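# Rotate the steel cup under the dial indicator 180 degrees

## Task

Rotate the steel cup sitting beneath the dial indicator by half a revolution (180 degrees) in its fixture, then release it so neither gripper is holding it.

## Robot and tools

Robot: two 6-joint arms with parallel grippers, left_arm and right_arm. Their bases sit in the scene frame at left_arm (+0.042, +0.280, 0) m and right_arm (-0.009, -0.335, 0) m, both with quat_wxyz (+0.999, 0, 0, -0.041). The scene frame has its origin on the table top midway between the arms, +z up, +x pointing out over the table, and left_arm on the +y side. The arm names do not refer to the sides of any camera picture. On each gripper the fingers extend along its +z axis and close along its y axis. end_effector_position is the point between the finger pads, roughly 1 cm short of the fingertips. Reported hand positions may be a little off, more so at long reach.

execute_actions takes "actions", a list holding zero or one item, plus an optional "pictures" boolean. An empty list commands nothing and just reports the state. A motion item is {"rows": [...], "steps": n}. It holds 1 to 15 rows and n is at most 15 (15 if omitted). Each step lasts 1/30 s, and each row is used for one step, with the final row repeated to fill the remaining steps. Every row is one flat list of 14 numbers covering both arms, even when only one arm should move. The first 7 are left_arm: waist, shoulder, elbow, wrist pitch, wrist yaw, wrist roll, opening. The last 7 are the same for right_arm. The joint values are absolute target angles in radians, in the same convention as the Joint positions line, not offsets. Stated ranges: waist -2.880 to 2.880, shoulder 0.000 to 3.142, elbow 0.000 to 3.019, wrist pitch -1.693 to 1.571, wrist yaw -1.571 to 1.571, wrist roll -2.094 to 2.094. A call is rejected and nothing is sent if any target exceeds an end by more than 0.019 rad and also lies beyond that joint's last reported angle. True ends may differ from these by up to 0.019 rad. Targets past a true end are clipped to it, and the result then says "joint sent to its limit" (this may refer to an earlier action). Opening runs from -1 (closed) to +1 (fully open). A wait item is {"steps": n} with n up to 300. It commands nothing and returns once n steps have passed since the previous result, with your reply time counted toward them.

Motion limits: on every step each joint target is held within a fixed lead of its measured angle. The leads are waist 0.264, shoulder 0.32, elbow 0.276, wrist pitch 0.33, wrist yaw 0.186 and wrist roll 0.522 rad. If the targets would put a gripper more than 70 mm from where it now is, all of that arm's targets are pulled back toward the measured angles. Far goals therefore need several calls. Between calls the arms keep heading to the last row sent, until everything has nearly stopped or a step is HELD. After that only a new action moves them further. Fingers already opening or closing continue to do so.

Gripping: grip_measured reports finger opening on the same -1 to +1 scale you command. Away from the extremes, the fingers are driven to the value you write. To hold something, command about 0.03 below grip_measured for a firm grip, or less below it for a lighter one. Readings can be off by about 1 mm, with a fixed bias per gripper. Pad force tops out near 50 to 62 N and is lower on very thin parts (under about 2 mm). Pads can spike at first contact, so close gently.

Result lines: the state line gives each gripper's end_effector_position (m) and end_effector_quat_wxyz in the scene frame, as `left_arm: …` | `right_arm: …`. Joint positions and Joint velocities have one block per arm: the six joints (rad, rad/s), then the finger-pad gap in m (0.094 is fully open). Joint torques list each drive's total output in the same joint order. They are noisy and offset, and are nonzero even in free air. "joint command not followed" means the clearance check altered or blocked some joint targets, while the rest of the row still ran. HELD marks the steps where all or part of your row was not sent. MOTOR HOT appears from 85 °C. At 100 °C an OVER-TEMPERATURE FAULT drops that arm until it cools, so avoid holding loads longer than needed. Pictures come with each result unless "pictures": false is passed.

zoom_image: camera (cam_head_left, cam_head_right, cam_left_wrist or cam_right_wrist) and region [x0, y0, x1, y1] in pixels of that camera's latest 504x504 image, origin top-left, at most 504 by 504. It returns an enlarged view and moves nothing. Calibration is given per camera as an OpenCV pinhole+radial model with K and T_world_to_cam in the scene frame. The head cameras are fixed, and the wrist camera poses follow their arms' joint readings. Expect errors of a few millimetres and a fraction of a degree to a couple of degrees.

read_manual: optional section ("licences") returns the URDF licence texts and moves nothing.

finished_scene: scene is the integer of the current scene. Replying without any tool call also ends the run.

Cautions: keep everything on the table and keep the arms from colliding or pushing each other. Avoid drops, slips, slamming and forceful shoves against the cup or fixture. Brief external tugs on a held part or pushes on loose objects can occur, so re-check the grip. Smooth, economical motion is preferred.

Each tool is called after "Call:" by a JSON object that holds its "method" and its "body".

## Session

Call:
{"method": "execute_actions", "body": {"actions": []}}

Scene clock: 0.00 s of 4800.00 s.
left_arm: end_effector_position=(+0.6092, +0.5566, +0.4067) grip_measured=+1.000 end_effector_quat_wxyz=(+0.450, +0.623, +0.628, +0.128) | right_arm: end_effector_position=(+0.1505, -0.1446, +0.3080) grip_measured=+1.000 end_effector_quat_wxyz=(-0.318, +0.834, -0.452, +0.013)
Joint positions: left_arm=[ 0.746  1.733  1.929 -1.246  0.864  1.982  0.094] | right_arm=[ 0.845  0.567  0.869 -1.243 -0.162 -1.333  0.094]
Joint velocities: left_arm=[ 0.015 -0.015  0.002  0.002  0.037 -0.007  0.   ] | right_arm=[ 0.005 -0.015 -0.002 -0.007 -0.007  0.051  0.   ]
Joint torques (N m, as the arm reports them, + toward a larger angle): no reading
Motor temperatures (°C, as the motors report them): left_arm=[24 25 24 25 23 24] | right_arm=[23 24 22 24 25 24]

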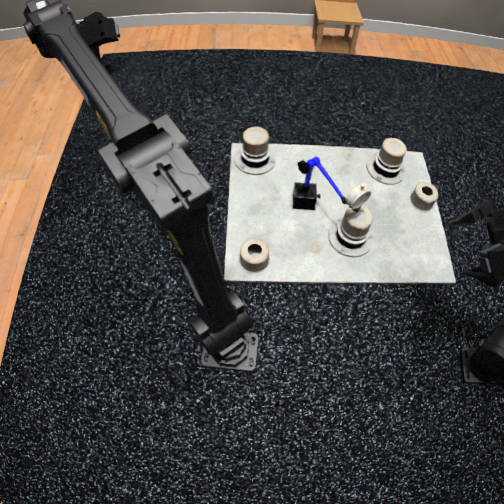

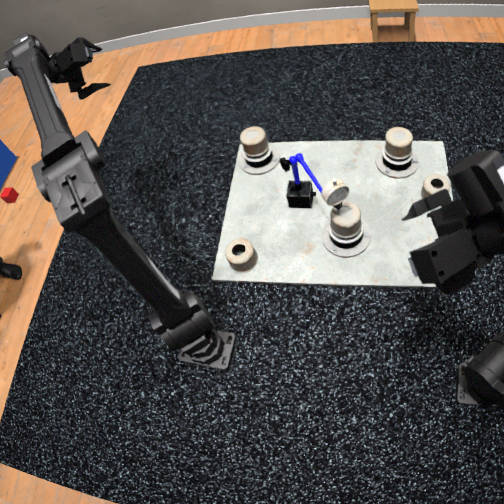

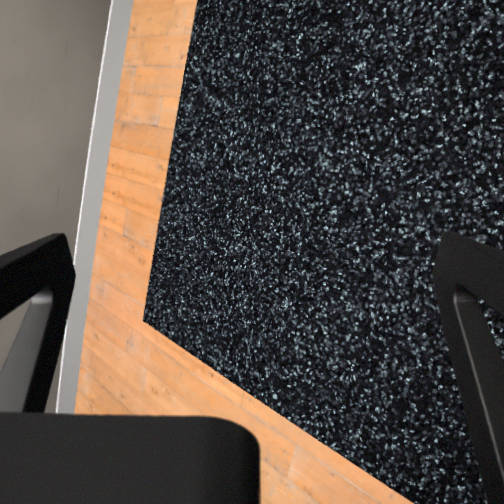

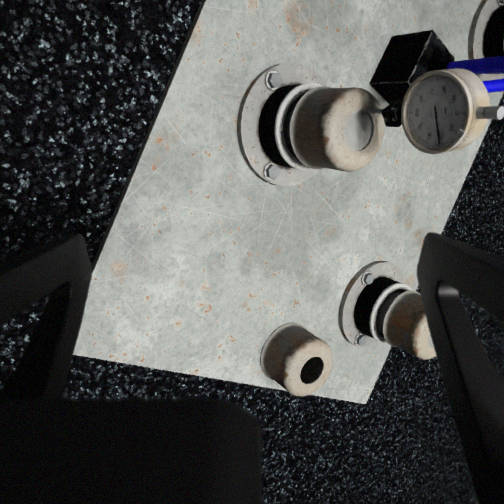

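Call:
{"method": "zoom_image", "body": {"camera": "cam_head_left", "region": [280,140,420,280]}}

Call:
{"method": "zoom_image", "body": {"camera": "cam_right_wrist", "region": [220,20,504,220]}}

Region (280, 140, 420, 280) of cam_head_left's 504x504 image, scaled by 3.600, with more detail than that image has.

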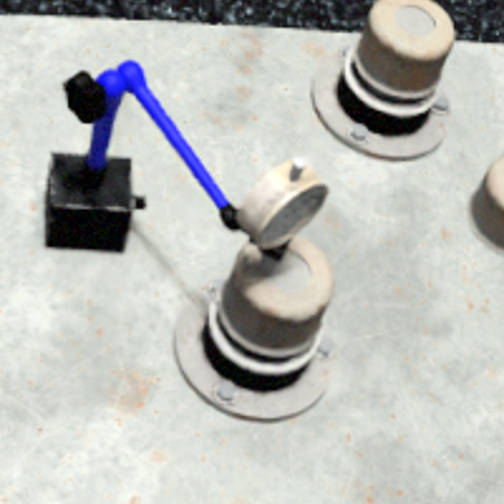

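Region (220, 20, 504, 220) of cam_right_wrist's 504x504 image, scaled by 1.775, with more detail than that image has; it fills the top 355 rows of this view, and the rest is white.

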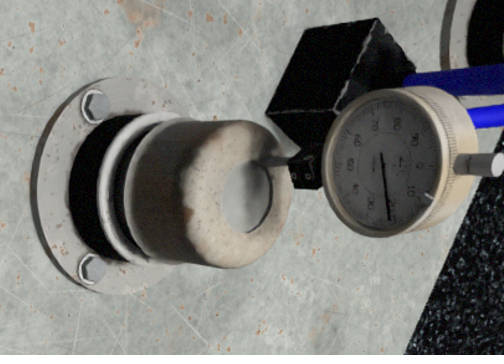

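Call:
{"method": "execute_actions", "body": {"actions": [{"rows":[[0.746,1.733,1.929,-1.246,0.864,1.982,1,1.363,1.2,0.42,0.7,1.281,0,1]]}], "pictures": false}}

Call:
{"method": "execute_actions", "body": {"actions": [{"steps":60}], "pictures": false}}

Call:
{"method": "execute_actions", "body": {"actions": [{"rows":[[0.746,1.733,1.929,-1.246,0.864,1.982,1,1.363,1.908,0.42,1.49,1.281,0,1]]}], "pictures": false}}

Call:
{"method": "execute_actions", "body": {"actions": [{"steps":60}]}}

Scene clock: 71.93 s of 4800.00 s.
left_arm: end_effector_position=(+0.6092, +0.5566, +0.4067) grip_measured=+1.000 end_effector_quat_wxyz=(+0.450, +0.623, +0.628, +0.128) | right_arm: end_effector_position=(+0.1821, -0.0762, +0.0615) grip_measured=+1.000 end_effector_quat_wxyz=(-0.273, +0.707, -0.614, +0.219)
Joint positions: left_arm=[ 0.746  1.733  1.929 -1.246  0.864  1.982  0.094] | right_arm=[ 1.33   1.151  0.457 -0.479  0.612 -0.59   0.094]
Joint velocities: left_arm=[ 0.005 -0.015  0.002 -0.012  0.007  0.066  0.   ] | right_arm=[ 0.913  1.695 -0.799  2.977  2.381  2.777  0.   ]
Joint torques (N m, as the arm reports them, + toward a larger angle): left_arm=[  1.83 -19.68   9.34   0.92   0.57  -0.02] | right_arm=[-2.42 -9.05 10.92  1.12  0.4   0.18]
Motor temperatures (°C, as the motors report them): left_arm=[24 29 32 25 23 24] | right_arm=[23 24 30 24 25 24]
Steps of this call (steps 1 to 90: nothing new was sent; then 68.43 s passed at rest; steps 91 to 105: all 15 steps of this action). Readings (joint positions):
91: left_arm=[0.746 1.733 1.929 -1.246 0.864 1.982] | right_arm=[0.855 0.572 0.858 -1.222 -0.129 -1.303]
92: left_arm=[0.746 1.733 1.929 -1.246 0.864 1.982] | right_arm=[0.877 0.581 0.841 -1.183 -0.091 -1.267]
94: left_arm=[0.746 1.733 1.929 -1.246 0.864 1.982] | right_arm=[0.936 0.626 0.791 -1.110 -0.017 -1.196]
98: left_arm=[0.746 1.733 1.929 -1.246 0.864 1.982] | right_arm=[1.067 0.773 0.672 -0.957 0.134 -1.049]
105: the state above

Scene clock: 73.93 s of 4800.00 s.
left_arm: end_effector_position=(+0.6092, +0.5566, +0.4067) grip_measured=+1.000 end_effector_quat_wxyz=(+0.450, +0.623, +0.628, +0.128) | right_arm: end_effector_position=(+0.2436, -0.0572, +0.2196) grip_measured=+1.000 end_effector_quat_wxyz=(+0.694, -0.047, +0.718, -0.041)
Joint positions: left_arm=[ 0.746  1.733  1.929 -1.246  0.864  1.982  0.094] | right_arm=[ 1.37   1.2    0.402  0.677  1.278 -0.009  0.094]
Joint velocities: left_arm=[-0.005 -0.015 -0.002  0.002 -0.007  0.037  0.   ] | right_arm=[-0.005 -0.005 -0.017 -0.017  0.007 -0.007  0.   ]
Joint torques (N m, as the arm reports them, + toward a larger angle): left_arm=[  1.81 -19.66   9.33   0.92   0.57  -0.03] | right_arm=[-0.99 -5.84 11.07  2.52  0.25  0.17]
Motor temperatures (°C, as the motors report them): left_arm=[24 29 32 25 23 24] | right_arm=[23 24 30 24 25 24]
Steps of this call (steps 1 to 45: the robot went on to your last target; steps 46 to 60: nothing new was sent). Readings (joint positions):
1: left_arm=[0.746 1.733 1.929 -1.246 0.864 1.982] | right_arm=[1.355 1.200 0.433 -0.377 0.711 -0.492]
2: left_arm=[0.746 1.733 1.929 -1.246 0.864 1.982] | right_arm=[1.368 1.233 0.415 -0.277 0.810 -0.398]
4: left_arm=[0.746 1.733 1.929 -1.246 0.864 1.982] | right_arm=[1.371 1.250 0.401 -0.078 1.011 -0.259]
8: left_arm=[0.746 1.733 1.929 -1.246 0.864 1.982] | right_arm=[1.370 1.222 0.402 0.352 1.268 -0.111]
60: the state above
All arms were judged still, so your last target was given up. Only a new action makes them travel on or press farther. Fingers that are still opening or closing keep moving.

Scene clock: 74.43 s of 4800.00 s.
left_arm: end_effector_position=(+0.6092, +0.5566, +0.4067) grip_measured=+1.000 end_effector_quat_wxyz=(+0.450, +0.623, +0.628, +0.128) | right_arm: end_effector_position=(+0.2511, -0.0320, +0.0697) grip_measured=+1.000 end_effector_quat_wxyz=(+0.701, -0.025, +0.713, -0.021)
Joint positions: left_arm=[ 0.746  1.733  1.929 -1.246  0.864  1.982  0.094] | right_arm=[ 1.37   1.941  0.419  1.461  1.281 -0.007  0.094]
Joint velocities: left_arm=[-0.005 -0.005 -0.002 -0.007 -0.007 -0.037  0.   ] | right_arm=[ 0.005 -0.337  0.012  0.129  0.007 -0.037  0.   ]
Joint torques (N m, as the arm reports them, + toward a larger angle): left_arm=[  1.84 -19.65   9.33   0.92   0.57  -0.02] | right_arm=[ -0.99 -10.72   2.61   2.33   0.06   0.14]
Motor temperatures (°C, as the motors report them): left_arm=[24 29 32 25 23 24] | right_arm=[23 24 30 24 25 24]
Steps of this call (steps 1 to 15: all 15 steps of this action). Readings (joint positions):
1: left_arm=[0.746 1.733 1.929 -1.246 0.864 1.982] | right_arm=[1.370 1.228 0.402 0.750 1.283 -0.009]
2: left_arm=[0.746 1.733 1.929 -1.246 0.864 1.982] | right_arm=[1.370 1.290 0.405 0.871 1.284 -0.008]
4: left_arm=[0.746 1.733 1.929 -1.246 0.864 1.982] | right_arm=[1.370 1.472 0.419 1.100 1.283 -0.007]
8: left_arm=[0.746 1.733 1.929 -1.246 0.864 1.982] | right_arm=[1.370 1.865 0.427 1.403 1.281 -0.007]
15: the state above

Scene clock: 76.43 s of 4800.00 s.
left_arm: end_effector_position=(+0.6092, +0.5566, +0.4067) grip_measured=+1.000 end_effector_quat_wxyz=(+0.450, +0.623, +0.628, +0.128) | right_arm: end_effector_position=(+0.2515, -0.0307, +0.0791) grip_measured=+1.000 end_effector_quat_wxyz=(+0.704, -0.014, +0.710, -0.010)
Joint positions: left_arm=[ 0.746  1.733  1.929 -1.246  0.864  1.982  0.094] | right_arm=[ 1.37   1.917  0.419  1.47   1.281 -0.007  0.094]
Joint velocities: left_arm=[-0.015  0.015 -0.002 -0.027 -0.037 -0.022  0.   ] | right_arm=[-0.005 -0.015 -0.017 -0.012 -0.081 -0.037  0.   ]
Joint torques (N m, as the arm reports them, + toward a larger angle): left_arm=[  1.85 -19.68   9.33   0.93   0.56  -0.02] | right_arm=[ -0.96 -10.45   3.     2.37   0.04   0.13]
Motor temperatures (°C, as the motors report them): left_arm=[24 29 32 25 23 24] | right_arm=[23 24 29 24 25 24]
Steps of this call (steps 1 to 30: the robot went on to your last target; steps 31 to 60: nothing new was sent). Readings (joint positions):
1: left_arm=[0.746 1.733 1.929 -1.246 0.864 1.982] | right_arm=[1.370 1.931 0.419 1.465 1.281 -0.007]
2: left_arm=[0.746 1.733 1.929 -1.246 0.864 1.982] | right_arm=[1.370 1.924 0.419 1.467 1.281 -0.007]
4: left_arm=[0.746 1.733 1.929 -1.246 0.864 1.982] | right_arm=[1.370 1.917 0.419 1.470 1.281 -0.007]
8: left_arm=[0.746 1.733 1.929 -1.246 0.864 1.982] | right_arm=[1.370 1.917 0.419 1.470 1.281 -0.007]
60: the state above
All arms were judged still, so your last target was given up. Only a new action makes them travel on or press farther. Fingers that are still opening or closing keep moving.
camera_calibration (this result's frames):
cam_right_wrist: T_world_to_cam=[[-0.00581008, -0.999713, 0.023261, -0.0337317], [-0.586385, -0.0154362, -0.809885, 0.218259], [0.810012, -0.0183454, -0.586127, -0.0337666], [0, 0, 0, 1]] pos_world=[0.155139, -0.0309723, 0.157758]

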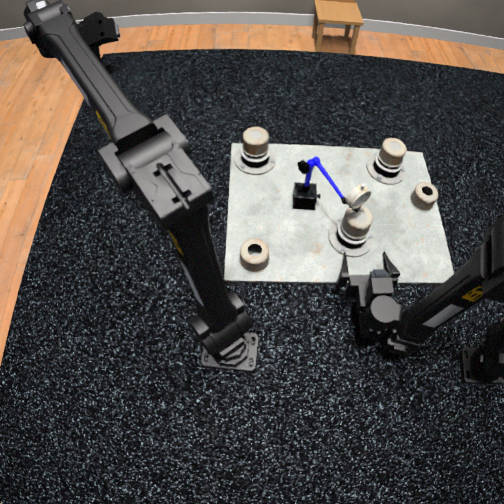

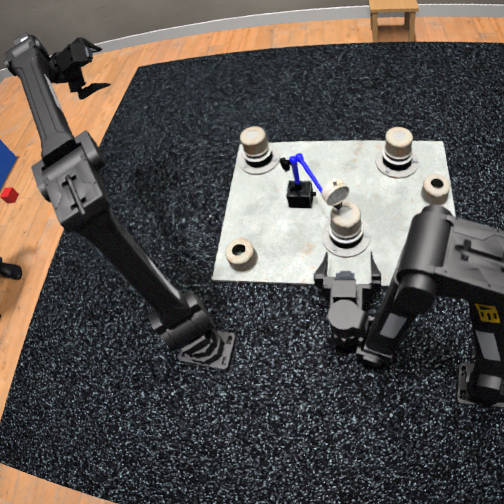

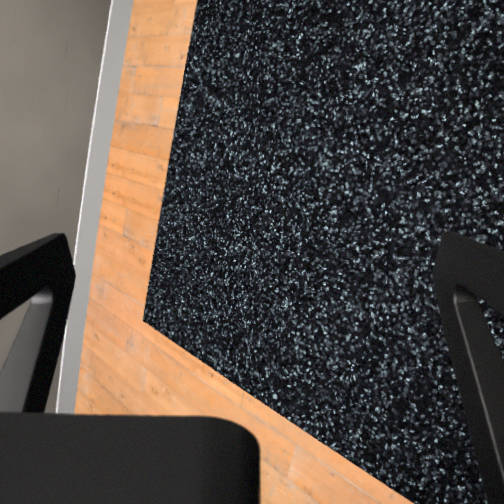

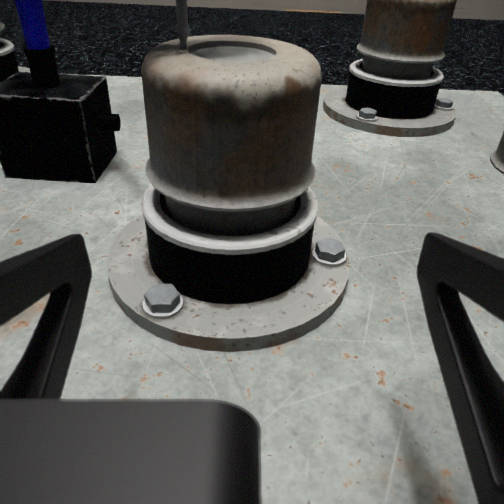

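Call:
{"method": "execute_actions", "body": {"actions": [{"rows":[[0.746,1.733,1.929,-1.246,0.864,1.982,1,1.37,1.86,0.44,1.43,1.288,0,1],[0.746,1.733,1.929,-1.246,0.864,1.982,1,1.37,1.86,0.44,1.43,1.288,0,1],[0.746,1.733,1.929,-1.246,0.864,1.982,1,1.37,1.86,0.44,1.43,1.288,0,1],[0.746,1.733,1.929,-1.246,0.864,1.982,1,1.33,1.862,0.455,1.42,1.248,0,1],[0.746,1.733,1.929,-1.246,0.864,1.982,1,1.3,1.865,0.467,1.41,1.218,0,1],[0.746,1.733,1.929,-1.246,0.864,1.982,1,1.27,1.867,0.478,1.4,1.188,0,1],[0.746,1.733,1.929,-1.246,0.864,1.982,1,1.237,1.87,0.49,1.39,1.155,0,1],[0.746,1.733,1.929,-1.246,0.864,1.982,1,1.21,1.873,0.502,1.38,1.128,0,1],[0.746,1.733,1.929,-1.246,0.864,1.982,1,1.185,1.876,0.514,1.37,1.103,0,1],[0.746,1.733,1.929,-1.246,0.864,1.982,1,1.16,1.879,0.526,1.36,1.078,0,1],[0.746,1.733,1.929,-1.246,0.864,1.982,1,1.135,1.882,0.538,1.35,1.053,0,1],[0.746,1.733,1.929,-1.246,0.864,1.982,1,1.108,1.885,0.55,1.345,1.026,0,1]]}], "pictures": false}}

Call:
{"method": "execute_actions", "body": {"actions": [{"steps":20}]}}

Scene clock: 92.40 s of 4800.00 s.
left_arm: end_effector_position=(+0.6092, +0.5566, +0.4067) grip_measured=+1.000 end_effector_quat_wxyz=(+0.450, +0.623, +0.628, +0.128) | right_arm: end_effector_position=(+0.3527, -0.0295, +0.1014) grip_measured=+1.000 end_effector_quat_wxyz=(+0.711, +0.008, +0.704, -0.001)
Joint positions: left_arm=[ 0.746  1.733  1.929 -1.246  0.864  1.982  0.094] | right_arm=[ 1.101  1.88   0.535  1.364  1.031 -0.006  0.094]
Joint velocities: left_arm=[ 0.005 -0.015  0.002 -0.007  0.037  0.022  0.   ] | right_arm=[-0.308  0.005  0.09  -0.046 -0.007 -0.007  0.   ]
Joint torques (N m, as the arm reports them, + toward a larger angle): left_arm=[  1.82 -19.65   9.34   0.92   0.57  -0.02] | right_arm=[  1.5  -10.54   5.42   1.1   -0.22   0.13]
Motor temperatures (°C, as the motors report them): left_arm=[24 29 32 25 23 24] | right_arm=[23 25 26 24 25 24]
Steps of this call (steps 1 to 90: nothing new was sent; then 12.47 s passed at rest; steps 91 to 105: all 15 steps of this action). Readings (joint positions):
91: left_arm=[0.746 1.733 1.929 -1.246 0.864 1.982] | right_arm=[1.370 1.914 0.419 1.464 1.283 -0.007]
92: left_arm=[0.746 1.733 1.929 -1.246 0.864 1.982] | right_arm=[1.370 1.907 0.419 1.456 1.284 -0.007]
94: left_arm=[0.746 1.733 1.929 -1.246 0.864 1.982] | right_arm=[1.367 1.891 0.419 1.446 1.267 -0.007]
98: left_arm=[0.746 1.733 1.929 -1.246 0.864 1.982] | right_arm=[1.294 1.880 0.453 1.414 1.152 -0.007]
105: the state above

Scene clock: 93.07 s of 4800.00 s.
left_arm: end_effector_position=(+0.6092, +0.5566, +0.4067) grip_measured=+1.000 end_effector_quat_wxyz=(+0.450, +0.623, +0.628, +0.128) | right_arm: end_effector_position=(+0.3545, -0.0308, +0.1011) grip_measured=+1.000 end_effector_quat_wxyz=(+0.710, +0.009, +0.704, -0.003)
Joint positions: left_arm=[ 0.746  1.733  1.929 -1.246  0.864  1.982  0.094] | right_arm=[ 1.096  1.88   0.536  1.361  1.029 -0.006  0.094]
Joint velocities: left_arm=[-0.015 -0.005 -0.007  0.017 -0.066 -0.007  0.   ] | right_arm=[-0.005 -0.005  0.002  0.002 -0.007  0.022  0.   ]
Joint torques (N m, as the arm reports them, + toward a larger angle): left_arm=[  1.87 -19.69   9.33   0.92   0.57  -0.02] | right_arm=[  0.51 -10.51   5.79   1.12  -0.16   0.14]
Motor temperatures (°C, as the motors report them): left_arm=[24 30 32 25 23 24] | right_arm=[23 25 26 24 25 24]
Steps of this call (steps 1 to 15: the robot went on to your last target; steps 16 to 20: nothing new was sent). Readings (joint positions):
1: left_arm=[0.746 1.733 1.929 -1.246 0.864 1.982] | right_arm=[1.095 1.880 0.536 1.363 1.031 -0.006]
2: left_arm=[0.746 1.733 1.929 -1.246 0.864 1.982] | right_arm=[1.094 1.880 0.536 1.362 1.031 -0.006]
4: left_arm=[0.746 1.733 1.929 -1.246 0.864 1.982] | right_arm=[1.096 1.880 0.536 1.361 1.029 -0.006]
8: left_arm=[0.746 1.733 1.929 -1.246 0.864 1.982] | right_arm=[1.096 1.880 0.536 1.361 1.029 -0.006]
20: the state above
All arms were judged still, so your last target was given up. Only a new action makes them travel on or press farther. Fingers that are still opening or closing keep moving.
camera_calibration (this result's frames):
cam_right_wrist: T_world_to_cam=[[-0.0279026, -0.999428, -0.0191043, -0.0217164], [-0.572363, 0.0316424, -0.819389, 0.293894], [0.819525, -0.0119285, -0.572919, -0.108785], [0, 0, 0, 1]] pos_world=[0.256761, -0.0323012, 0.178074]

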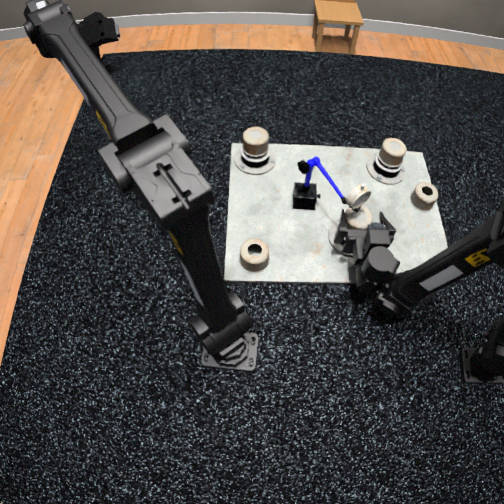

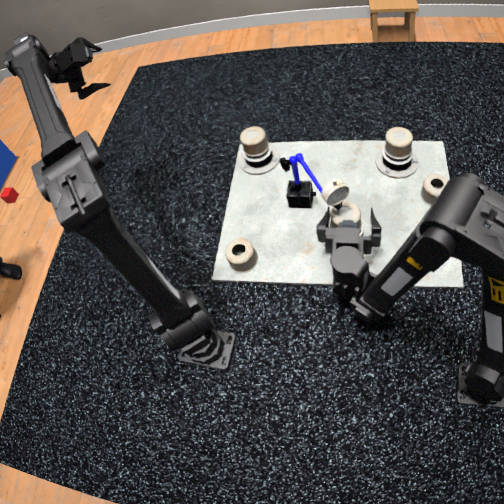

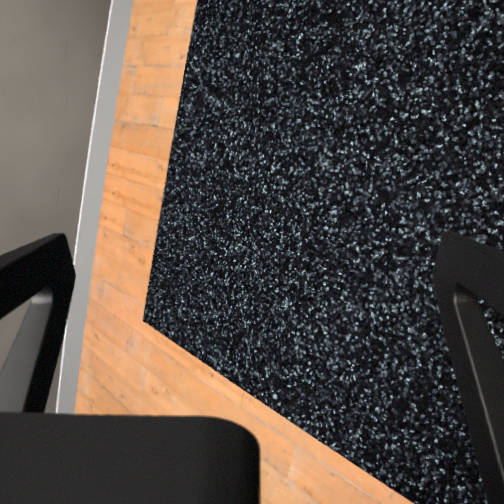

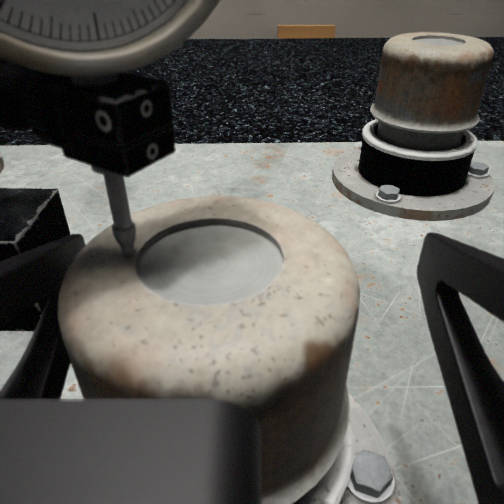

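Call:
{"method": "execute_actions", "body": {"actions": [{"rows":[[0.746,1.733,1.929,-1.246,0.864,1.982,1,1.152,1.91,0.55,1.36,1.07,0,1]]}]}}

Call:
{"method": "execute_actions", "body": {"actions": [{"rows":[[0.746,1.733,1.929,-1.246,0.864,1.982,1,1.152,1.91,0.55,1.36,1.07,0,0.38]]}], "pictures": false}}

Scene clock: 107.70 s of 4800.00 s.
left_arm: end_effector_position=(+0.6092, +0.5566, +0.4067) grip_measured=+1.000 end_effector_quat_wxyz=(+0.450, +0.623, +0.628, +0.128) | right_arm: end_effector_position=(+0.3381, -0.0187, +0.0994) grip_measured=+1.000 end_effector_quat_wxyz=(+0.709, +0.002, +0.705, +0.002)
Joint positions: left_arm=[ 0.746  1.733  1.929 -1.246  0.864  1.982  0.094] | right_arm=[ 1.148  1.883  0.536  1.361  1.066 -0.006  0.094]
Joint velocities: left_arm=[-0.015 -0.015  0.002  0.002 -0.037 -0.037  0.   ] | right_arm=[ 0.005 -0.005  0.017 -0.022 -0.066 -0.037  0.   ]
Joint torques (N m, as the arm reports them, + toward a larger angle): left_arm=[  1.83 -19.69   9.32   0.93   0.57  -0.02] | right_arm=[-0.13 -9.19  5.79  1.69  0.17  0.12]
Motor temperatures (°C, as the motors report them): left_arm=[24 30 32 25 23 24] | right_arm=[23 25 25 24 25 24]
Steps of this call (steps 1 to 90: nothing new was sent; then 11.13 s passed at rest; steps 91 to 105: all 15 steps of this action). Readings (joint positions):
91: left_arm=[0.746 1.733 1.929 -1.246 0.864 1.982] | right_arm=[1.099 1.880 0.536 1.361 1.049 -0.006]
92: left_arm=[0.746 1.733 1.929 -1.246 0.864 1.982] | right_arm=[1.107 1.880 0.536 1.361 1.060 -0.006]
94: left_arm=[0.746 1.733 1.929 -1.246 0.864 1.982] | right_arm=[1.126 1.882 0.536 1.361 1.066 -0.006]
98: left_arm=[0.746 1.733 1.929 -1.246 0.864 1.982] | right_arm=[1.148 1.883 0.536 1.361 1.066 -0.006]
105: the state above
camera_calibration (this result's frames):
cam_right_wrist: T_world_to_cam=[[-0.0126876, -0.999791, -0.0160525, -0.0155434], [-0.574739, 0.0204286, -0.818082, 0.283231], [0.818238, -0.00115348, -0.574878, -0.0954092], [0, 0, 0, 1]] pos_world=[0.240654, -0.0214362, 0.176608]

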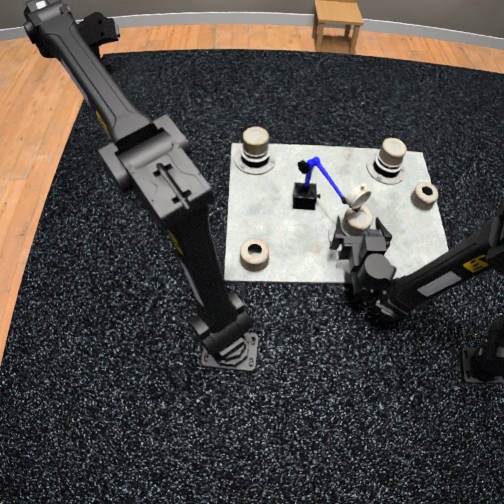

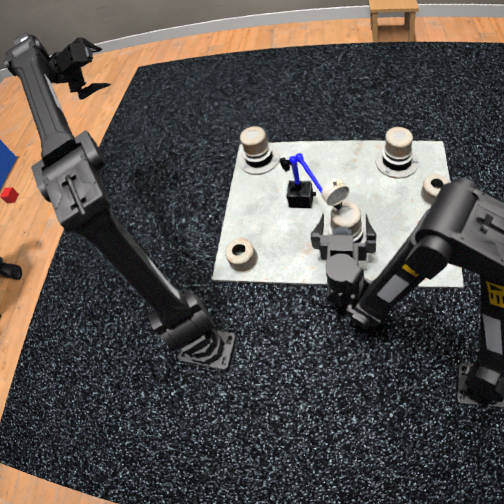

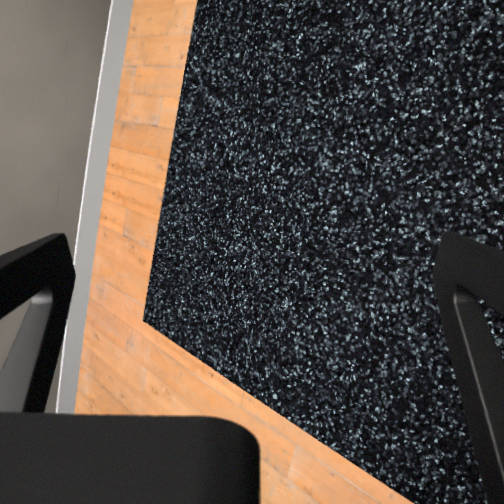

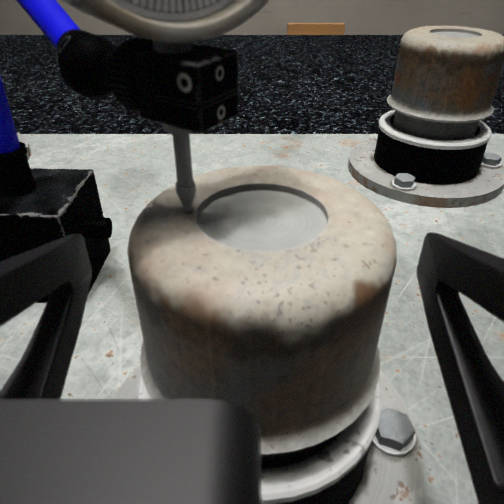

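Scene clock: 108.20 s of 4800.00 s.
left_arm: end_effector_position=(+0.6092, +0.5566, +0.4067) grip_measured=+1.000 end_effector_quat_wxyz=(+0.450, +0.623, +0.628, +0.128) | right_arm: end_effector_position=(+0.3383, -0.0201, +0.0994) grip_measured=+0.445 end_effector_quat_wxyz=(+0.709, +0.005, +0.705, -0.001)
Joint positions: left_arm=[ 0.746  1.733  1.929 -1.246  0.864  1.982  0.094] | right_arm=[ 1.148  1.883  0.536  1.361  1.074 -0.006  0.068]
Joint velocities: left_arm=[ 0.005 -0.024  0.002 -0.002  0.007 -0.066  0.   ] | right_arm=[-0.034 -0.015  0.012 -0.002  0.007  0.007 -0.001]
Joint torques (N m, as the arm reports them, + toward a larger angle): left_arm=[  1.83 -19.67   9.33   0.93   0.57  -0.02] | right_arm=[-0.09 -9.17  5.81  1.69 -0.17  0.12]
Motor temperatures (°C, as the motors report them): left_arm=[24 30 32 25 23 24] | right_arm=[23 25 25 24 25 24]
Steps of this call (steps 1 to 15: all 15 steps of this action). Readings (joint positions):
1: left_arm=[0.746 1.733 1.929 -1.246 0.864 1.982] | right_arm=[1.148 1.883 0.536 1.361 1.066 -0.006]
2: left_arm=[0.746 1.733 1.929 -1.246 0.864 1.982] | right_arm=[1.148 1.883 0.536 1.361 1.068 -0.006]
4: left_arm=[0.746 1.733 1.929 -1.246 0.864 1.982] | right_arm=[1.148 1.883 0.536 1.361 1.074 -0.006]
8: left_arm=[0.746 1.733 1.929 -1.246 0.864 1.982] | right_arm=[1.148 1.883 0.536 1.361 1.074 -0.006]
15: the state above

Call:
{"method": "execute_actions", "body": {"actions": [{"rows":[[0.746,1.733,1.929,-1.246,0.864,1.982,1,1.12,1.877,0.5,1.385,0.96,0,0.4],[0.746,1.733,1.929,-1.246,0.864,1.982,1,1.12,1.877,0.5,1.385,0.96,0,0.4],[0.746,1.733,1.929,-1.246,0.864,1.982,1,1.09,1.872,0.47,1.41,0.85,0,0.4],[0.746,1.733,1.929,-1.246,0.864,1.982,1,1.09,1.872,0.47,1.41,0.85,0,0.4],[0.746,1.733,1.929,-1.246,0.864,1.982,1,1.06,1.866,0.438,1.43,0.74,0,0.4],[0.746,1.733,1.929,-1.246,0.864,1.982,1,1.03,1.861,0.412,1.45,0.63,0,0.4],[0.746,1.733,1.929,-1.246,0.864,1.982,1,0.996,1.857,0.39,1.47,0.521,0,0.4],[0.746,1.733,1.929,-1.246,0.864,1.982,1,0.996,1.857,0.39,1.47,0.521,0,0.4],[0.746,1.733,1.929,-1.246,0.864,1.982,1,0.94,1.854,0.374,1.48,0.365,0,0.4],[0.746,1.733,1.929,-1.246,0.864,1.982,1,0.94,1.854,0.374,1.48,0.365,0,0.4],[0.746,1.733,1.929,-1.246,0.864,1.982,1,0.88,1.85,0.36,1.49,0.21,0,0.4],[0.746,1.733,1.929,-1.246,0.864,1.982,1,0.88,1.85,0.36,1.49,0.21,0,0.4],[0.746,1.733,1.929,-1.246,0.864,1.982,1,0.82,1.847,0.353,1.495,0.055,0,0.4],[0.746,1.733,1.929,-1.246,0.864,1.982,1,0.82,1.847,0.353,1.495,0.055,0,0.4],[0.746,1.733,1.929,-1.246,0.864,1.982,1,0.766,1.845,0.35,1.5,-0.101,0,0.4]]}], "pictures": false}}

Call:
{"method": "execute_actions", "body": {"actions": [{"steps":20}]}}

Scene clock: 128.73 s of 4800.00 s.
left_arm: end_effector_position=(+0.6092, +0.5566, +0.4067) grip_measured=+1.000 end_effector_quat_wxyz=(+0.450, +0.623, +0.628, +0.128) | right_arm: end_effector_position=(+0.3379, -0.0234, +0.0992) grip_measured=+0.445 end_effector_quat_wxyz=(+0.667, -0.247, +0.658, +0.249)
Joint positions: left_arm=[ 0.746  1.733  1.929 -1.246  0.864  1.982  0.094] | right_arm=[ 0.824  1.843  0.355  1.501  0.025 -0.002  0.068]
Joint velocities: left_arm=[-0.005 -0.015 -0.017 -0.007 -0.037 -0.022  0.   ] | right_arm=[-1.04  -0.015 -0.066  0.032 -2.396  0.037 -0.   ]
Joint torques (N m, as the arm reports them, + toward a larger angle): left_arm=[  1.79 -19.65   9.33   0.93   0.57  -0.02] | right_arm=[ 0.   -9.16  3.39  1.84 -0.65  0.11]
Motor temperatures (°C, as the motors report them): left_arm=[24 30 32 25 23 24] | right_arm=[23 25 25 24 25 24]
Steps of this call (steps 1 to 15: the robot went on to your last target; steps 16 to 90: nothing new was sent; then 17.03 s passed at rest; steps 91 to 105: all 15 steps of this action). Readings (joint positions):
91: left_arm=[0.746 1.733 1.929 -1.246 0.864 1.982] | right_arm=[1.144 1.883 0.529 1.366 1.047 -0.006]
92: left_arm=[0.746 1.733 1.929 -1.246 0.864 1.982] | right_arm=[1.135 1.878 0.516 1.375 1.009 -0.006]
94: left_arm=[0.746 1.733 1.929 -1.246 0.864 1.982] | right_arm=[1.110 1.869 0.483 1.398 0.902 -0.006]
98: left_arm=[0.746 1.733 1.929 -1.246 0.864 1.982] | right_arm=[1.022 1.853 0.409 1.456 0.588 -0.006]
105: the state above

Scene clock: 129.40 s of 4800.00 s.
left_arm: end_effector_position=(+0.6092, +0.5566, +0.4067) grip_measured=+1.000 end_effector_quat_wxyz=(+0.450, +0.623, +0.628, +0.128) | right_arm: end_effector_position=(+0.3386, -0.0250, +0.0992) grip_measured=+0.445 end_effector_quat_wxyz=(+0.657, -0.272, +0.648, +0.274)
Joint positions: left_arm=[ 0.746  1.733  1.929 -1.246  0.864  1.982  0.094] | right_arm=[ 0.774  1.843  0.355  1.501 -0.102 -0.001  0.068]
Joint velocities: left_arm=[-0.005 -0.005 -0.002 -0.007 -0.051 -0.007  0.   ] | right_arm=[-0.005  0.005 -0.002 -0.007 -0.022 -0.022 -0.001]
Joint torques (N m, as the arm reports them, + toward a larger angle): left_arm=[  1.84 -19.68   9.33   0.93   0.57  -0.02] | right_arm=[-0.97 -9.33  3.07  2.03  0.03  0.08]
Motor temperatures (°C, as the motors report them): left_arm=[24 30 32 25 23 24] | right_arm=[23 25 25 24 25 24]
Steps of this call (steps 1 to 20: the robot went on to your last target). Readings (joint positions):
1: left_arm=[0.746 1.733 1.929 -1.246 0.864 1.982] | right_arm=[0.795 1.843 0.355 1.501 -0.048 -0.002]
2: left_arm=[0.746 1.733 1.929 -1.246 0.864 1.982] | right_arm=[0.778 1.843 0.355 1.501 -0.090 -0.001]
4: left_arm=[0.746 1.733 1.929 -1.246 0.864 1.982] | right_arm=[0.774 1.843 0.355 1.501 -0.102 -0.001]
8: left_arm=[0.746 1.733 1.929 -1.246 0.864 1.982] | right_arm=[0.774 1.843 0.355 1.501 -0.102 -0.001]
20: the state above
camera_calibration (this result's frames):
cam_right_wrist: T_world_to_cam=[[0.704112, -0.710041, -0.00820228, -0.258051], [-0.409436, -0.396525, -0.821663, 0.217466], [0.580162, 0.581901, -0.569914, -0.00124407], [0, 0, 0, 1]] pos_world=[0.271457, -0.0962724, 0.175858]

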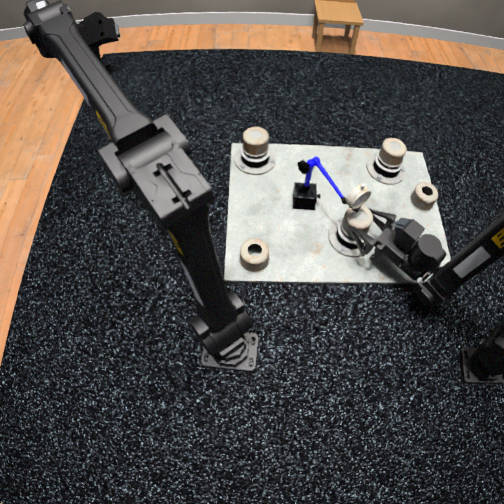

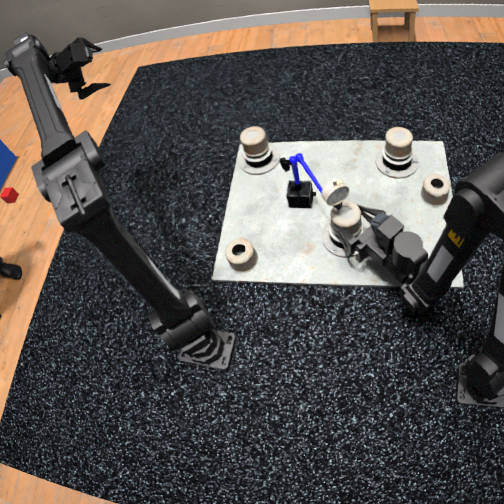

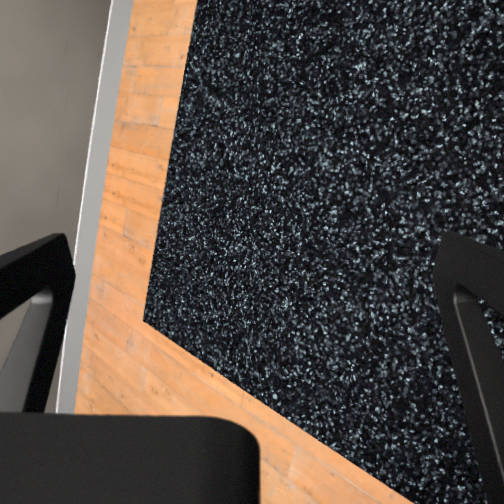

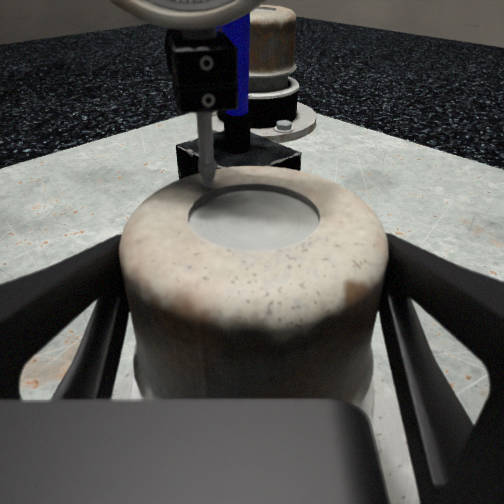

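Call:
{"method": "execute_actions", "body": {"actions": [{"rows":[[0.746,1.733,1.929,-1.246,0.864,1.982,1,0.71,1.85,0.375,1.485,-0.25,0,0.4],[0.746,1.733,1.929,-1.246,0.864,1.982,1,0.71,1.85,0.375,1.485,-0.25,0,0.4],[0.746,1.733,1.929,-1.246,0.864,1.982,1,0.655,1.853,0.395,1.475,-0.4,0,0.4],[0.746,1.733,1.929,-1.246,0.864,1.982,1,0.655,1.853,0.395,1.475,-0.4,0,0.4],[0.746,1.733,1.929,-1.246,0.864,1.982,1,0.603,1.857,0.418,1.46,-0.555,0,0.4],[0.746,1.733,1.929,-1.246,0.864,1.982,1,0.555,1.862,0.445,1.445,-0.705,0,0.4],[0.746,1.733,1.929,-1.246,0.864,1.982,1,0.555,1.862,0.445,1.445,-0.705,0,0.4],[0.746,1.733,1.929,-1.246,0.864,1.982,1,0.52,1.87,0.482,1.42,-0.835,0,0.4],[0.746,1.733,1.929,-1.246,0.864,1.982,1,0.52,1.87,0.482,1.42,-0.835,0,0.4],[0.746,1.733,1.929,-1.246,0.864,1.982,1,0.488,1.879,0.52,1.39,-0.965,0,0.4],[0.746,1.733,1.929,-1.246,0.864,1.982,1,0.488,1.879,0.52,1.39,-0.965,0,0.4],[0.746,1.733,1.929,-1.246,0.864,1.982,1,0.46,1.889,0.563,1.355,-1.09,0,0.4],[0.746,1.733,1.929,-1.246,0.864,1.982,1,0.46,1.889,0.563,1.355,-1.09,0,0.4],[0.746,1.733,1.929,-1.246,0.864,1.982,1,0.435,1.9,0.608,1.32,-1.214,0,0.4]]}], "pictures": false}}

Call:
{"method": "execute_actions", "body": {"actions": [{"steps":15}]}}

Call:
{"method": "execute_actions", "body": {"actions": [{"rows":[[0.746,1.733,1.929,-1.246,0.864,1.982,1,0.435,1.9,0.608,1.32,-1.214,0,1]]}], "pictures": false}}

Scene clock: 148.43 s of 4800.00 s.
left_arm: end_effector_position=(+0.6092, +0.5566, +0.4067) grip_measured=+1.000 end_effector_quat_wxyz=(+0.450, +0.623, +0.628, +0.128) | right_arm: end_effector_position=(+0.3418, -0.0267, +0.1041) grip_measured=+0.445 end_effector_quat_wxyz=(+0.514, -0.499, +0.496, +0.491)
Joint positions: left_arm=[ 0.746  1.733  1.929 -1.246  0.864  1.982  0.094] | right_arm=[ 0.458  1.884  0.567  1.346 -1.175  0.001  0.068]
Joint velocities: left_arm=[-0.005 -0.005 -0.017 -0.002 -0.037 -0.037  0.   ] | right_arm=[-0.239  0.122  0.505 -0.374 -1.37   0.066 -0.   ]
Joint torques (N m, as the arm reports them, + toward a larger angle): left_arm=[  1.84 -19.7    9.33   0.92   0.57  -0.03] | right_arm=[ -0.76 -10.83   5.46   1.78   0.56   0.03]
Motor temperatures (°C, as the motors report them): left_arm=[24 31 32 25 24 24] | right_arm=[23 25 24 24 25 24]
Steps of this call (steps 1 to 15: the robot went on to your last target; steps 16 to 90: nothing new was sent; then 15.53 s passed at rest; steps 91 to 105: all 15 steps of this action). Readings (joint positions):
91: left_arm=[0.746 1.733 1.929 -1.246 0.864 1.982] | right_arm=[0.763 1.843 0.356 1.501 -0.144 -0.002]
92: left_arm=[0.746 1.733 1.929 -1.246 0.864 1.982] | right_arm=[0.738 1.843 0.358 1.499 -0.201 -0.002]
94: left_arm=[0.746 1.733 1.929 -1.246 0.864 1.982] | right_arm=[0.683 1.843 0.371 1.486 -0.351 -0.002]
98: left_arm=[0.746 1.733 1.929 -1.246 0.864 1.982] | right_arm=[0.565 1.854 0.429 1.444 -0.714 -0.002]
105: the state above

Scene clock: 148.93 s of 4800.00 s.
left_arm: end_effector_position=(+0.6092, +0.5566, +0.4067) grip_measured=+1.000 end_effector_quat_wxyz=(+0.450, +0.623, +0.628, +0.128) | right_arm: end_effector_position=(+0.3420, -0.0266, +0.1027) grip_measured=+0.445 end_effector_quat_wxyz=(-0.504, +0.505, -0.492, -0.500)
Joint positions: left_arm=[ 0.746  1.733  1.929 -1.246  0.864  1.982  0.094] | right_arm=[ 0.453  1.889  0.582  1.328 -1.21   0.002  0.068]
Joint velocities: left_arm=[-0.005 -0.015  0.007  0.007 -0.037 -0.007  0.   ] | right_arm=[ 0.005 -0.024 -0.002 -0.017  0.051  0.022  0.001]
Joint torques (N m, as the arm reports them, + toward a larger angle): left_arm=[  1.8  -19.68   9.33   0.92   0.57  -0.03] | right_arm=[ -1.73 -10.58   7.23   1.29  -0.15   0.04]
Motor temperatures (°C, as the motors report them): left_arm=[24 31 32 25 24 24] | right_arm=[23 25 24 24 25 24]
Steps of this call (steps 1 to 15: the robot went on to your last target). Readings (joint positions):
1: left_arm=[0.746 1.733 1.929 -1.246 0.864 1.982] | right_arm=[0.454 1.888 0.579 1.336 -1.204 0.002]
2: left_arm=[0.746 1.733 1.929 -1.246 0.864 1.982] | right_arm=[0.453 1.889 0.582 1.332 -1.210 0.002]
4: left_arm=[0.746 1.733 1.929 -1.246 0.864 1.982] | right_arm=[0.453 1.889 0.582 1.329 -1.210 0.002]
8: left_arm=[0.746 1.733 1.929 -1.246 0.864 1.982] | right_arm=[0.453 1.889 0.582 1.328 -1.210 0.002]
15: the state above
camera_calibration (this result's frames):
cam_right_wrist: T_world_to_cam=[[0.99998, -0.00230788, 0.00596892, -0.345389], [0.00356252, -0.574071, -0.818798, 0.074778], [0.00531627, 0.818802, -0.574051, 0.203061], [0, 0, 0, 1]] pos_world=[0.344036, -0.124136, 0.179857]

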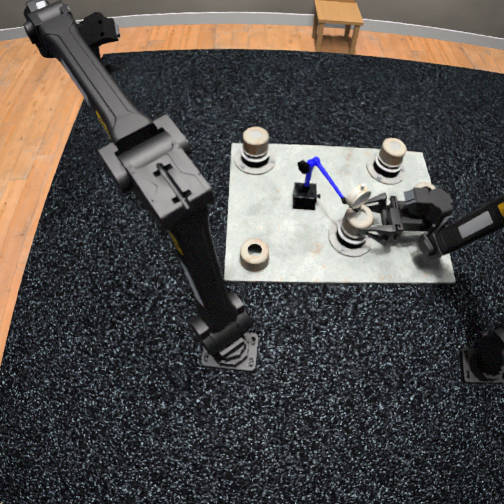

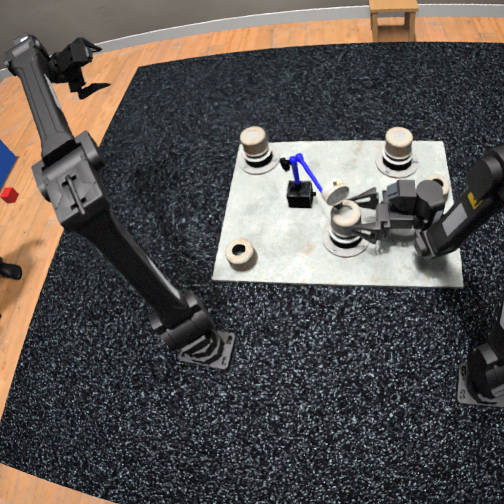

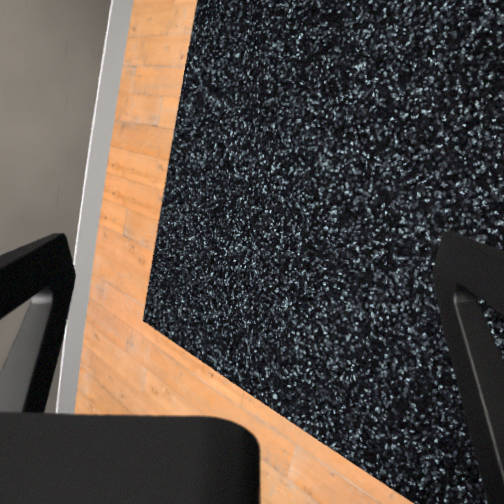

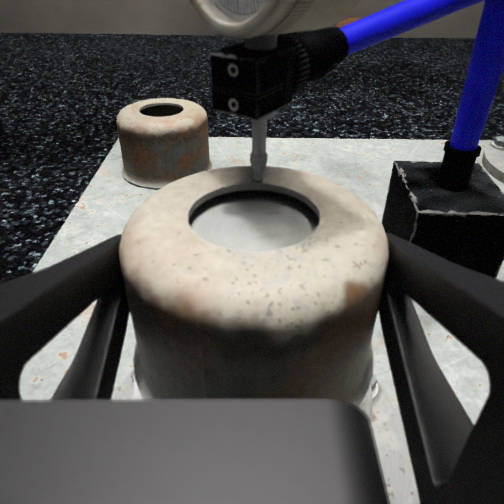

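Scene clock: 149.43 s of 4800.00 s.
left_arm: end_effector_position=(+0.6092, +0.5566, +0.4067) grip_measured=+1.000 end_effector_quat_wxyz=(+0.450, +0.623, +0.628, +0.128) | right_arm: end_effector_position=(+0.3436, -0.0285, +0.1027) grip_measured=+1.000 end_effector_quat_wxyz=(+0.505, -0.504, +0.493, +0.499)
Joint positions: left_arm=[ 0.746  1.733  1.929 -1.246  0.864  1.982  0.094] | right_arm=[ 0.447  1.889  0.582  1.328 -1.211  0.002  0.094]
Joint velocities: left_arm=[-0.005 -0.005 -0.002 -0.007 -0.022  0.022  0.   ] | right_arm=[ 0.005 -0.024  0.007  0.012 -0.007  0.051  0.   ]
Joint torques (N m, as the arm reports them, + toward a larger angle): left_arm=[  1.81 -19.67   9.33   0.93   0.57  -0.02] | right_arm=[ -1.49 -10.6    7.23   1.32  -0.14   0.04]
Motor temperatures (°C, as the motors report them): left_arm=[24 31 32 25 24 24] | right_arm=[23 25 25 24 25 24]
Steps of this call (steps 1 to 15: all 15 steps of this action). Readings (joint positions):
1: left_arm=[0.746 1.733 1.929 -1.246 0.864 1.982] | right_arm=[0.452 1.889 0.582 1.328 -1.210 0.002]
2: left_arm=[0.746 1.733 1.929 -1.246 0.864 1.982] | right_arm=[0.452 1.889 0.582 1.328 -1.211 0.002]
4: left_arm=[0.746 1.733 1.929 -1.246 0.864 1.982] | right_arm=[0.450 1.889 0.582 1.328 -1.211 0.002]
8: left_arm=[0.746 1.733 1.929 -1.246 0.864 1.982] | right_arm=[0.447 1.889 0.582 1.328 -1.211 0.002]
15: the state above

Call:
{"method": "execute_actions", "body": {"actions": [{"rows":[[0.746,1.733,1.929,-1.246,0.864,1.982,1,0.49,1.875,0.52,1.37,-1.03,0,1],[0.746,1.733,1.929,-1.246,0.864,1.982,1,0.49,1.875,0.52,1.37,-1.03,0,1],[0.746,1.733,1.929,-1.246,0.864,1.982,1,0.53,1.862,0.465,1.41,-0.86,0,1],[0.746,1.733,1.929,-1.246,0.864,1.982,1,0.57,1.854,0.415,1.444,-0.7,0,1],[0.746,1.733,1.929,-1.246,0.864,1.982,1,0.64,1.85,0.385,1.465,-0.5,0,1],[0.746,1.733,1.929,-1.246,0.864,1.982,1,0.71,1.846,0.36,1.485,-0.3,0,1],[0.746,1.733,1.929,-1.246,0.864,1.982,1,0.78,1.843,0.35,1.5,-0.1,0,1],[0.746,1.733,1.929,-1.246,0.864,1.982,1,0.86,1.846,0.365,1.485,0.13,0,1],[0.746,1.733,1.929,-1.246,0.864,1.982,1,0.94,1.85,0.385,1.47,0.36,0,1],[0.746,1.733,1.929,-1.246,0.864,1.982,1,1.025,1.855,0.415,1.456,0.59,0,1],[0.746,1.733,1.929,-1.246,0.864,1.982,1,1.07,1.865,0.465,1.425,0.75,0,1],[0.746,1.733,1.929,-1.246,0.864,1.982,1,1.115,1.875,0.51,1.39,0.91,0,1],[0.746,1.733,1.929,-1.246,0.864,1.982,1,1.155,1.89,0.55,1.36,1.074,0,1]]}], "pictures": false}}

Call:
{"method": "execute_actions", "body": {"actions": [{"steps":20}]}}

Call:
{"method": "execute_actions", "body": {"actions": [{"rows":[[0.746,1.733,1.929,-1.246,0.864,1.982,1,1.155,1.89,0.55,1.36,1.074,0,0.4]]}], "pictures": false}}

Scene clock: 165.70 s of 4800.00 s.
left_arm: end_effector_position=(+0.6092, +0.5566, +0.4067) grip_measured=+1.000 end_effector_quat_wxyz=(+0.450, +0.623, +0.628, +0.128) | right_arm: end_effector_position=(+0.3461, -0.0014, +0.0822) grip_measured=+1.000 end_effector_quat_wxyz=(+0.665, -0.203, +0.693, +0.189)
Joint positions: left_arm=[ 0.746  1.733  1.929 -1.246  0.864  1.982  0.094] | right_arm=[0.941 1.871 0.426 1.4   0.298 0.006 0.094]
Joint velocities: left_arm=[-0.005 -0.005 -0.002 -0.007  0.051  0.022  0.   ] | right_arm=[ 0.913  0.024  0.452 -0.418  2.659  0.11   0.   ]
Joint torques (N m, as the arm reports them, + toward a larger angle): left_arm=[  1.82 -19.7    9.33   0.93   0.56  -0.02] | right_arm=[ 5.54 -9.37  8.67  2.35 -3.06 -0.19]
Motor temperatures (°C, as the motors report them): left_arm=[24 31 33 25 24 24] | right_arm=[23 25 25 24 25 24]
Steps of this call (steps 1 to 15: the robot went on to your last target; steps 16 to 90: nothing new was sent; then 12.77 s passed at rest; steps 91 to 105: all 15 steps of this action). Readings (joint positions):
91: left_arm=[0.746 1.733 1.929 -1.246 0.864 1.982] | right_arm=[0.452 1.889 0.572 1.333 -1.124 0.003]
92: left_arm=[0.746 1.733 1.929 -1.246 0.864 1.982] | right_arm=[0.459 1.886 0.556 1.342 -1.081 0.004]
94: left_arm=[0.746 1.733 1.929 -1.246 0.864 1.982] | right_arm=[0.496 1.879 0.493 1.379 -0.903 0.007]
98: left_arm=[0.746 1.733 1.929 -1.246 0.864 1.982] | right_arm=[0.684 1.869 0.377 1.453 -0.440 0.004]
105: the state above

Scene clock: 166.37 s of 4800.00 s.
left_arm: end_effector_position=(+0.6092, +0.5566, +0.4067) grip_measured=+1.000 end_effector_quat_wxyz=(+0.450, +0.623, +0.628, +0.128) | right_arm: end_effector_position=(+0.3331, -0.0149, +0.1002) grip_measured=+1.000 end_effector_quat_wxyz=(+0.710, +0.006, +0.704, +0.013)
Joint positions: left_arm=[ 0.746  1.733  1.929 -1.246  0.864  1.982  0.094] | right_arm=[1.163 1.883 0.534 1.368 1.07  0.009 0.094]
Joint velocities: left_arm=[-0.005 -0.015 -0.007 -0.002 -0.022  0.022  0.   ] | right_arm=[-0.005 -0.005 -0.012 -0.002  0.022  0.022  0.   ]
Joint torques (N m, as the arm reports them, + toward a larger angle): left_arm=[  1.83 -19.68   9.33   0.92   0.57  -0.02] | right_arm=[ -1.18 -10.34   5.92   1.48   0.15  -0.03]
Motor temperatures (°C, as the motors report them): left_arm=[24 31 33 25 24 24] | right_arm=[23 25 25 24 25 24]
Steps of this call (steps 1 to 20: the robot went on to your last target). Readings (joint positions):
1: left_arm=[0.746 1.733 1.929 -1.246 0.864 1.982] | right_arm=[0.971 1.873 0.443 1.388 0.399 0.007]
2: left_arm=[0.746 1.733 1.929 -1.246 0.864 1.982] | right_arm=[1.002 1.877 0.462 1.378 0.510 0.009]
4: left_arm=[0.746 1.733 1.929 -1.246 0.864 1.982] | right_arm=[1.063 1.883 0.499 1.368 0.740 0.012]
8: left_arm=[0.746 1.733 1.929 -1.246 0.864 1.982] | right_arm=[1.153 1.883 0.534 1.368 1.049 0.010]
20: the state above
camera_calibration (this result's frames):
cam_right_wrist: T_world_to_cam=[[-0.00182371, -0.999336, -0.0363821, -0.0133857], [-0.572887, 0.0308641, -0.819053, 0.280554], [0.819633, 0.0193491, -0.572563, -0.0911718], [0, 0, 0, 1]] pos_world=[0.235428, -0.0202717, 0.1771]

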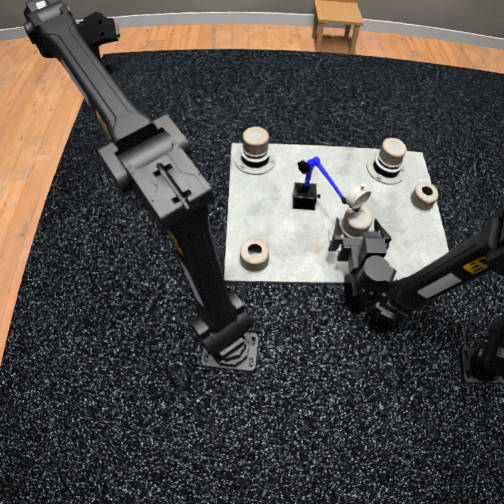

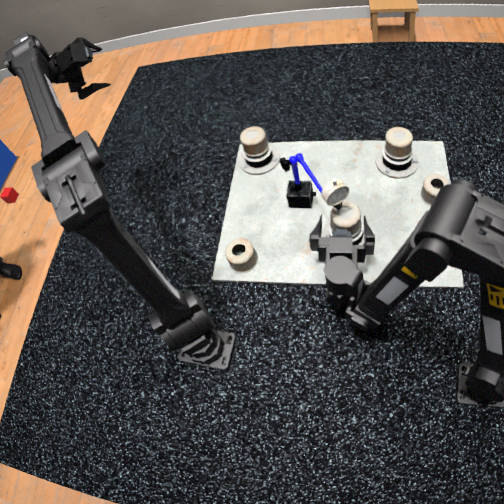

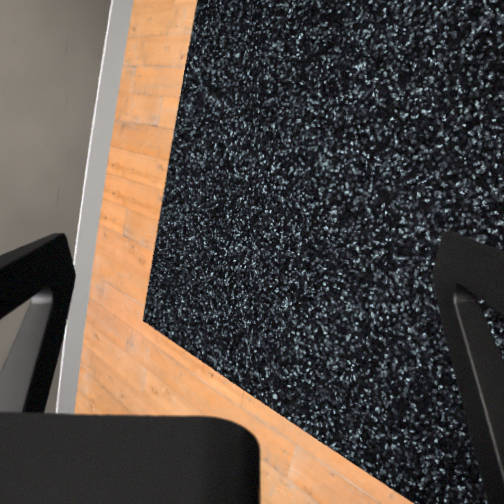

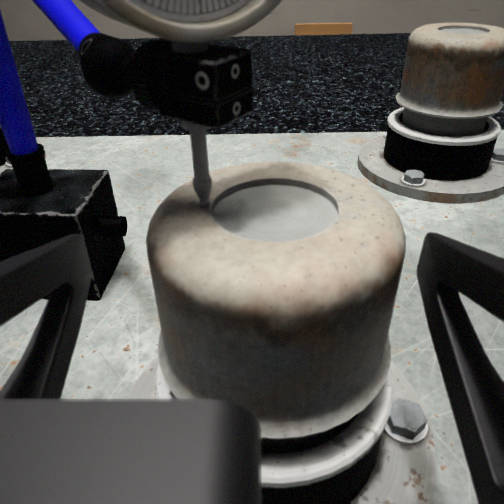

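Scene clock: 166.87 s of 4800.00 s.
left_arm: end_effector_position=(+0.6092, +0.5566, +0.4067) grip_measured=+1.000 end_effector_quat_wxyz=(+0.450, +0.623, +0.628, +0.128) | right_arm: end_effector_position=(+0.3343, -0.0199, +0.1000) grip_measured=+0.427 end_effector_quat_wxyz=(+0.710, +0.012, +0.704, +0.003)
Joint positions: left_arm=[ 0.746  1.733  1.929 -1.246  0.864  1.982  0.094] | right_arm=[1.159 1.883 0.533 1.368 1.09  0.006 0.067]
Joint velocities: left_arm=[-0.005 -0.015  0.017 -0.012 -0.022  0.007  0.   ] | right_arm=[ 0.005 -0.005 -0.007 -0.007 -0.007  0.037  0.   ]
Joint torques (N m, as the arm reports them, + toward a larger angle): left_arm=[  1.81 -19.71   9.34   0.92   0.56  -0.02] | right_arm=[ -0.78 -10.41   5.99   1.43  -0.72   0.  ]
Motor temperatures (°C, as the motors report them): left_arm=[24 31 33 25 24 24] | right_arm=[23 25 25 24 25 24]
Steps of this call (steps 1 to 15: all 15 steps of this action). Readings (joint positions):
1: left_arm=[0.746 1.733 1.929 -1.246 0.864 1.982] | right_arm=[1.163 1.883 0.534 1.368 1.070 0.009]
2: left_arm=[0.746 1.733 1.929 -1.246 0.864 1.982] | right_arm=[1.163 1.883 0.534 1.368 1.085 0.008]
4: left_arm=[0.746 1.733 1.929 -1.246 0.864 1.982] | right_arm=[1.159 1.883 0.533 1.368 1.090 0.006]
8: left_arm=[0.746 1.733 1.929 -1.246 0.864 1.982] | right_arm=[1.159 1.883 0.533 1.368 1.090 0.006]
15: the state above


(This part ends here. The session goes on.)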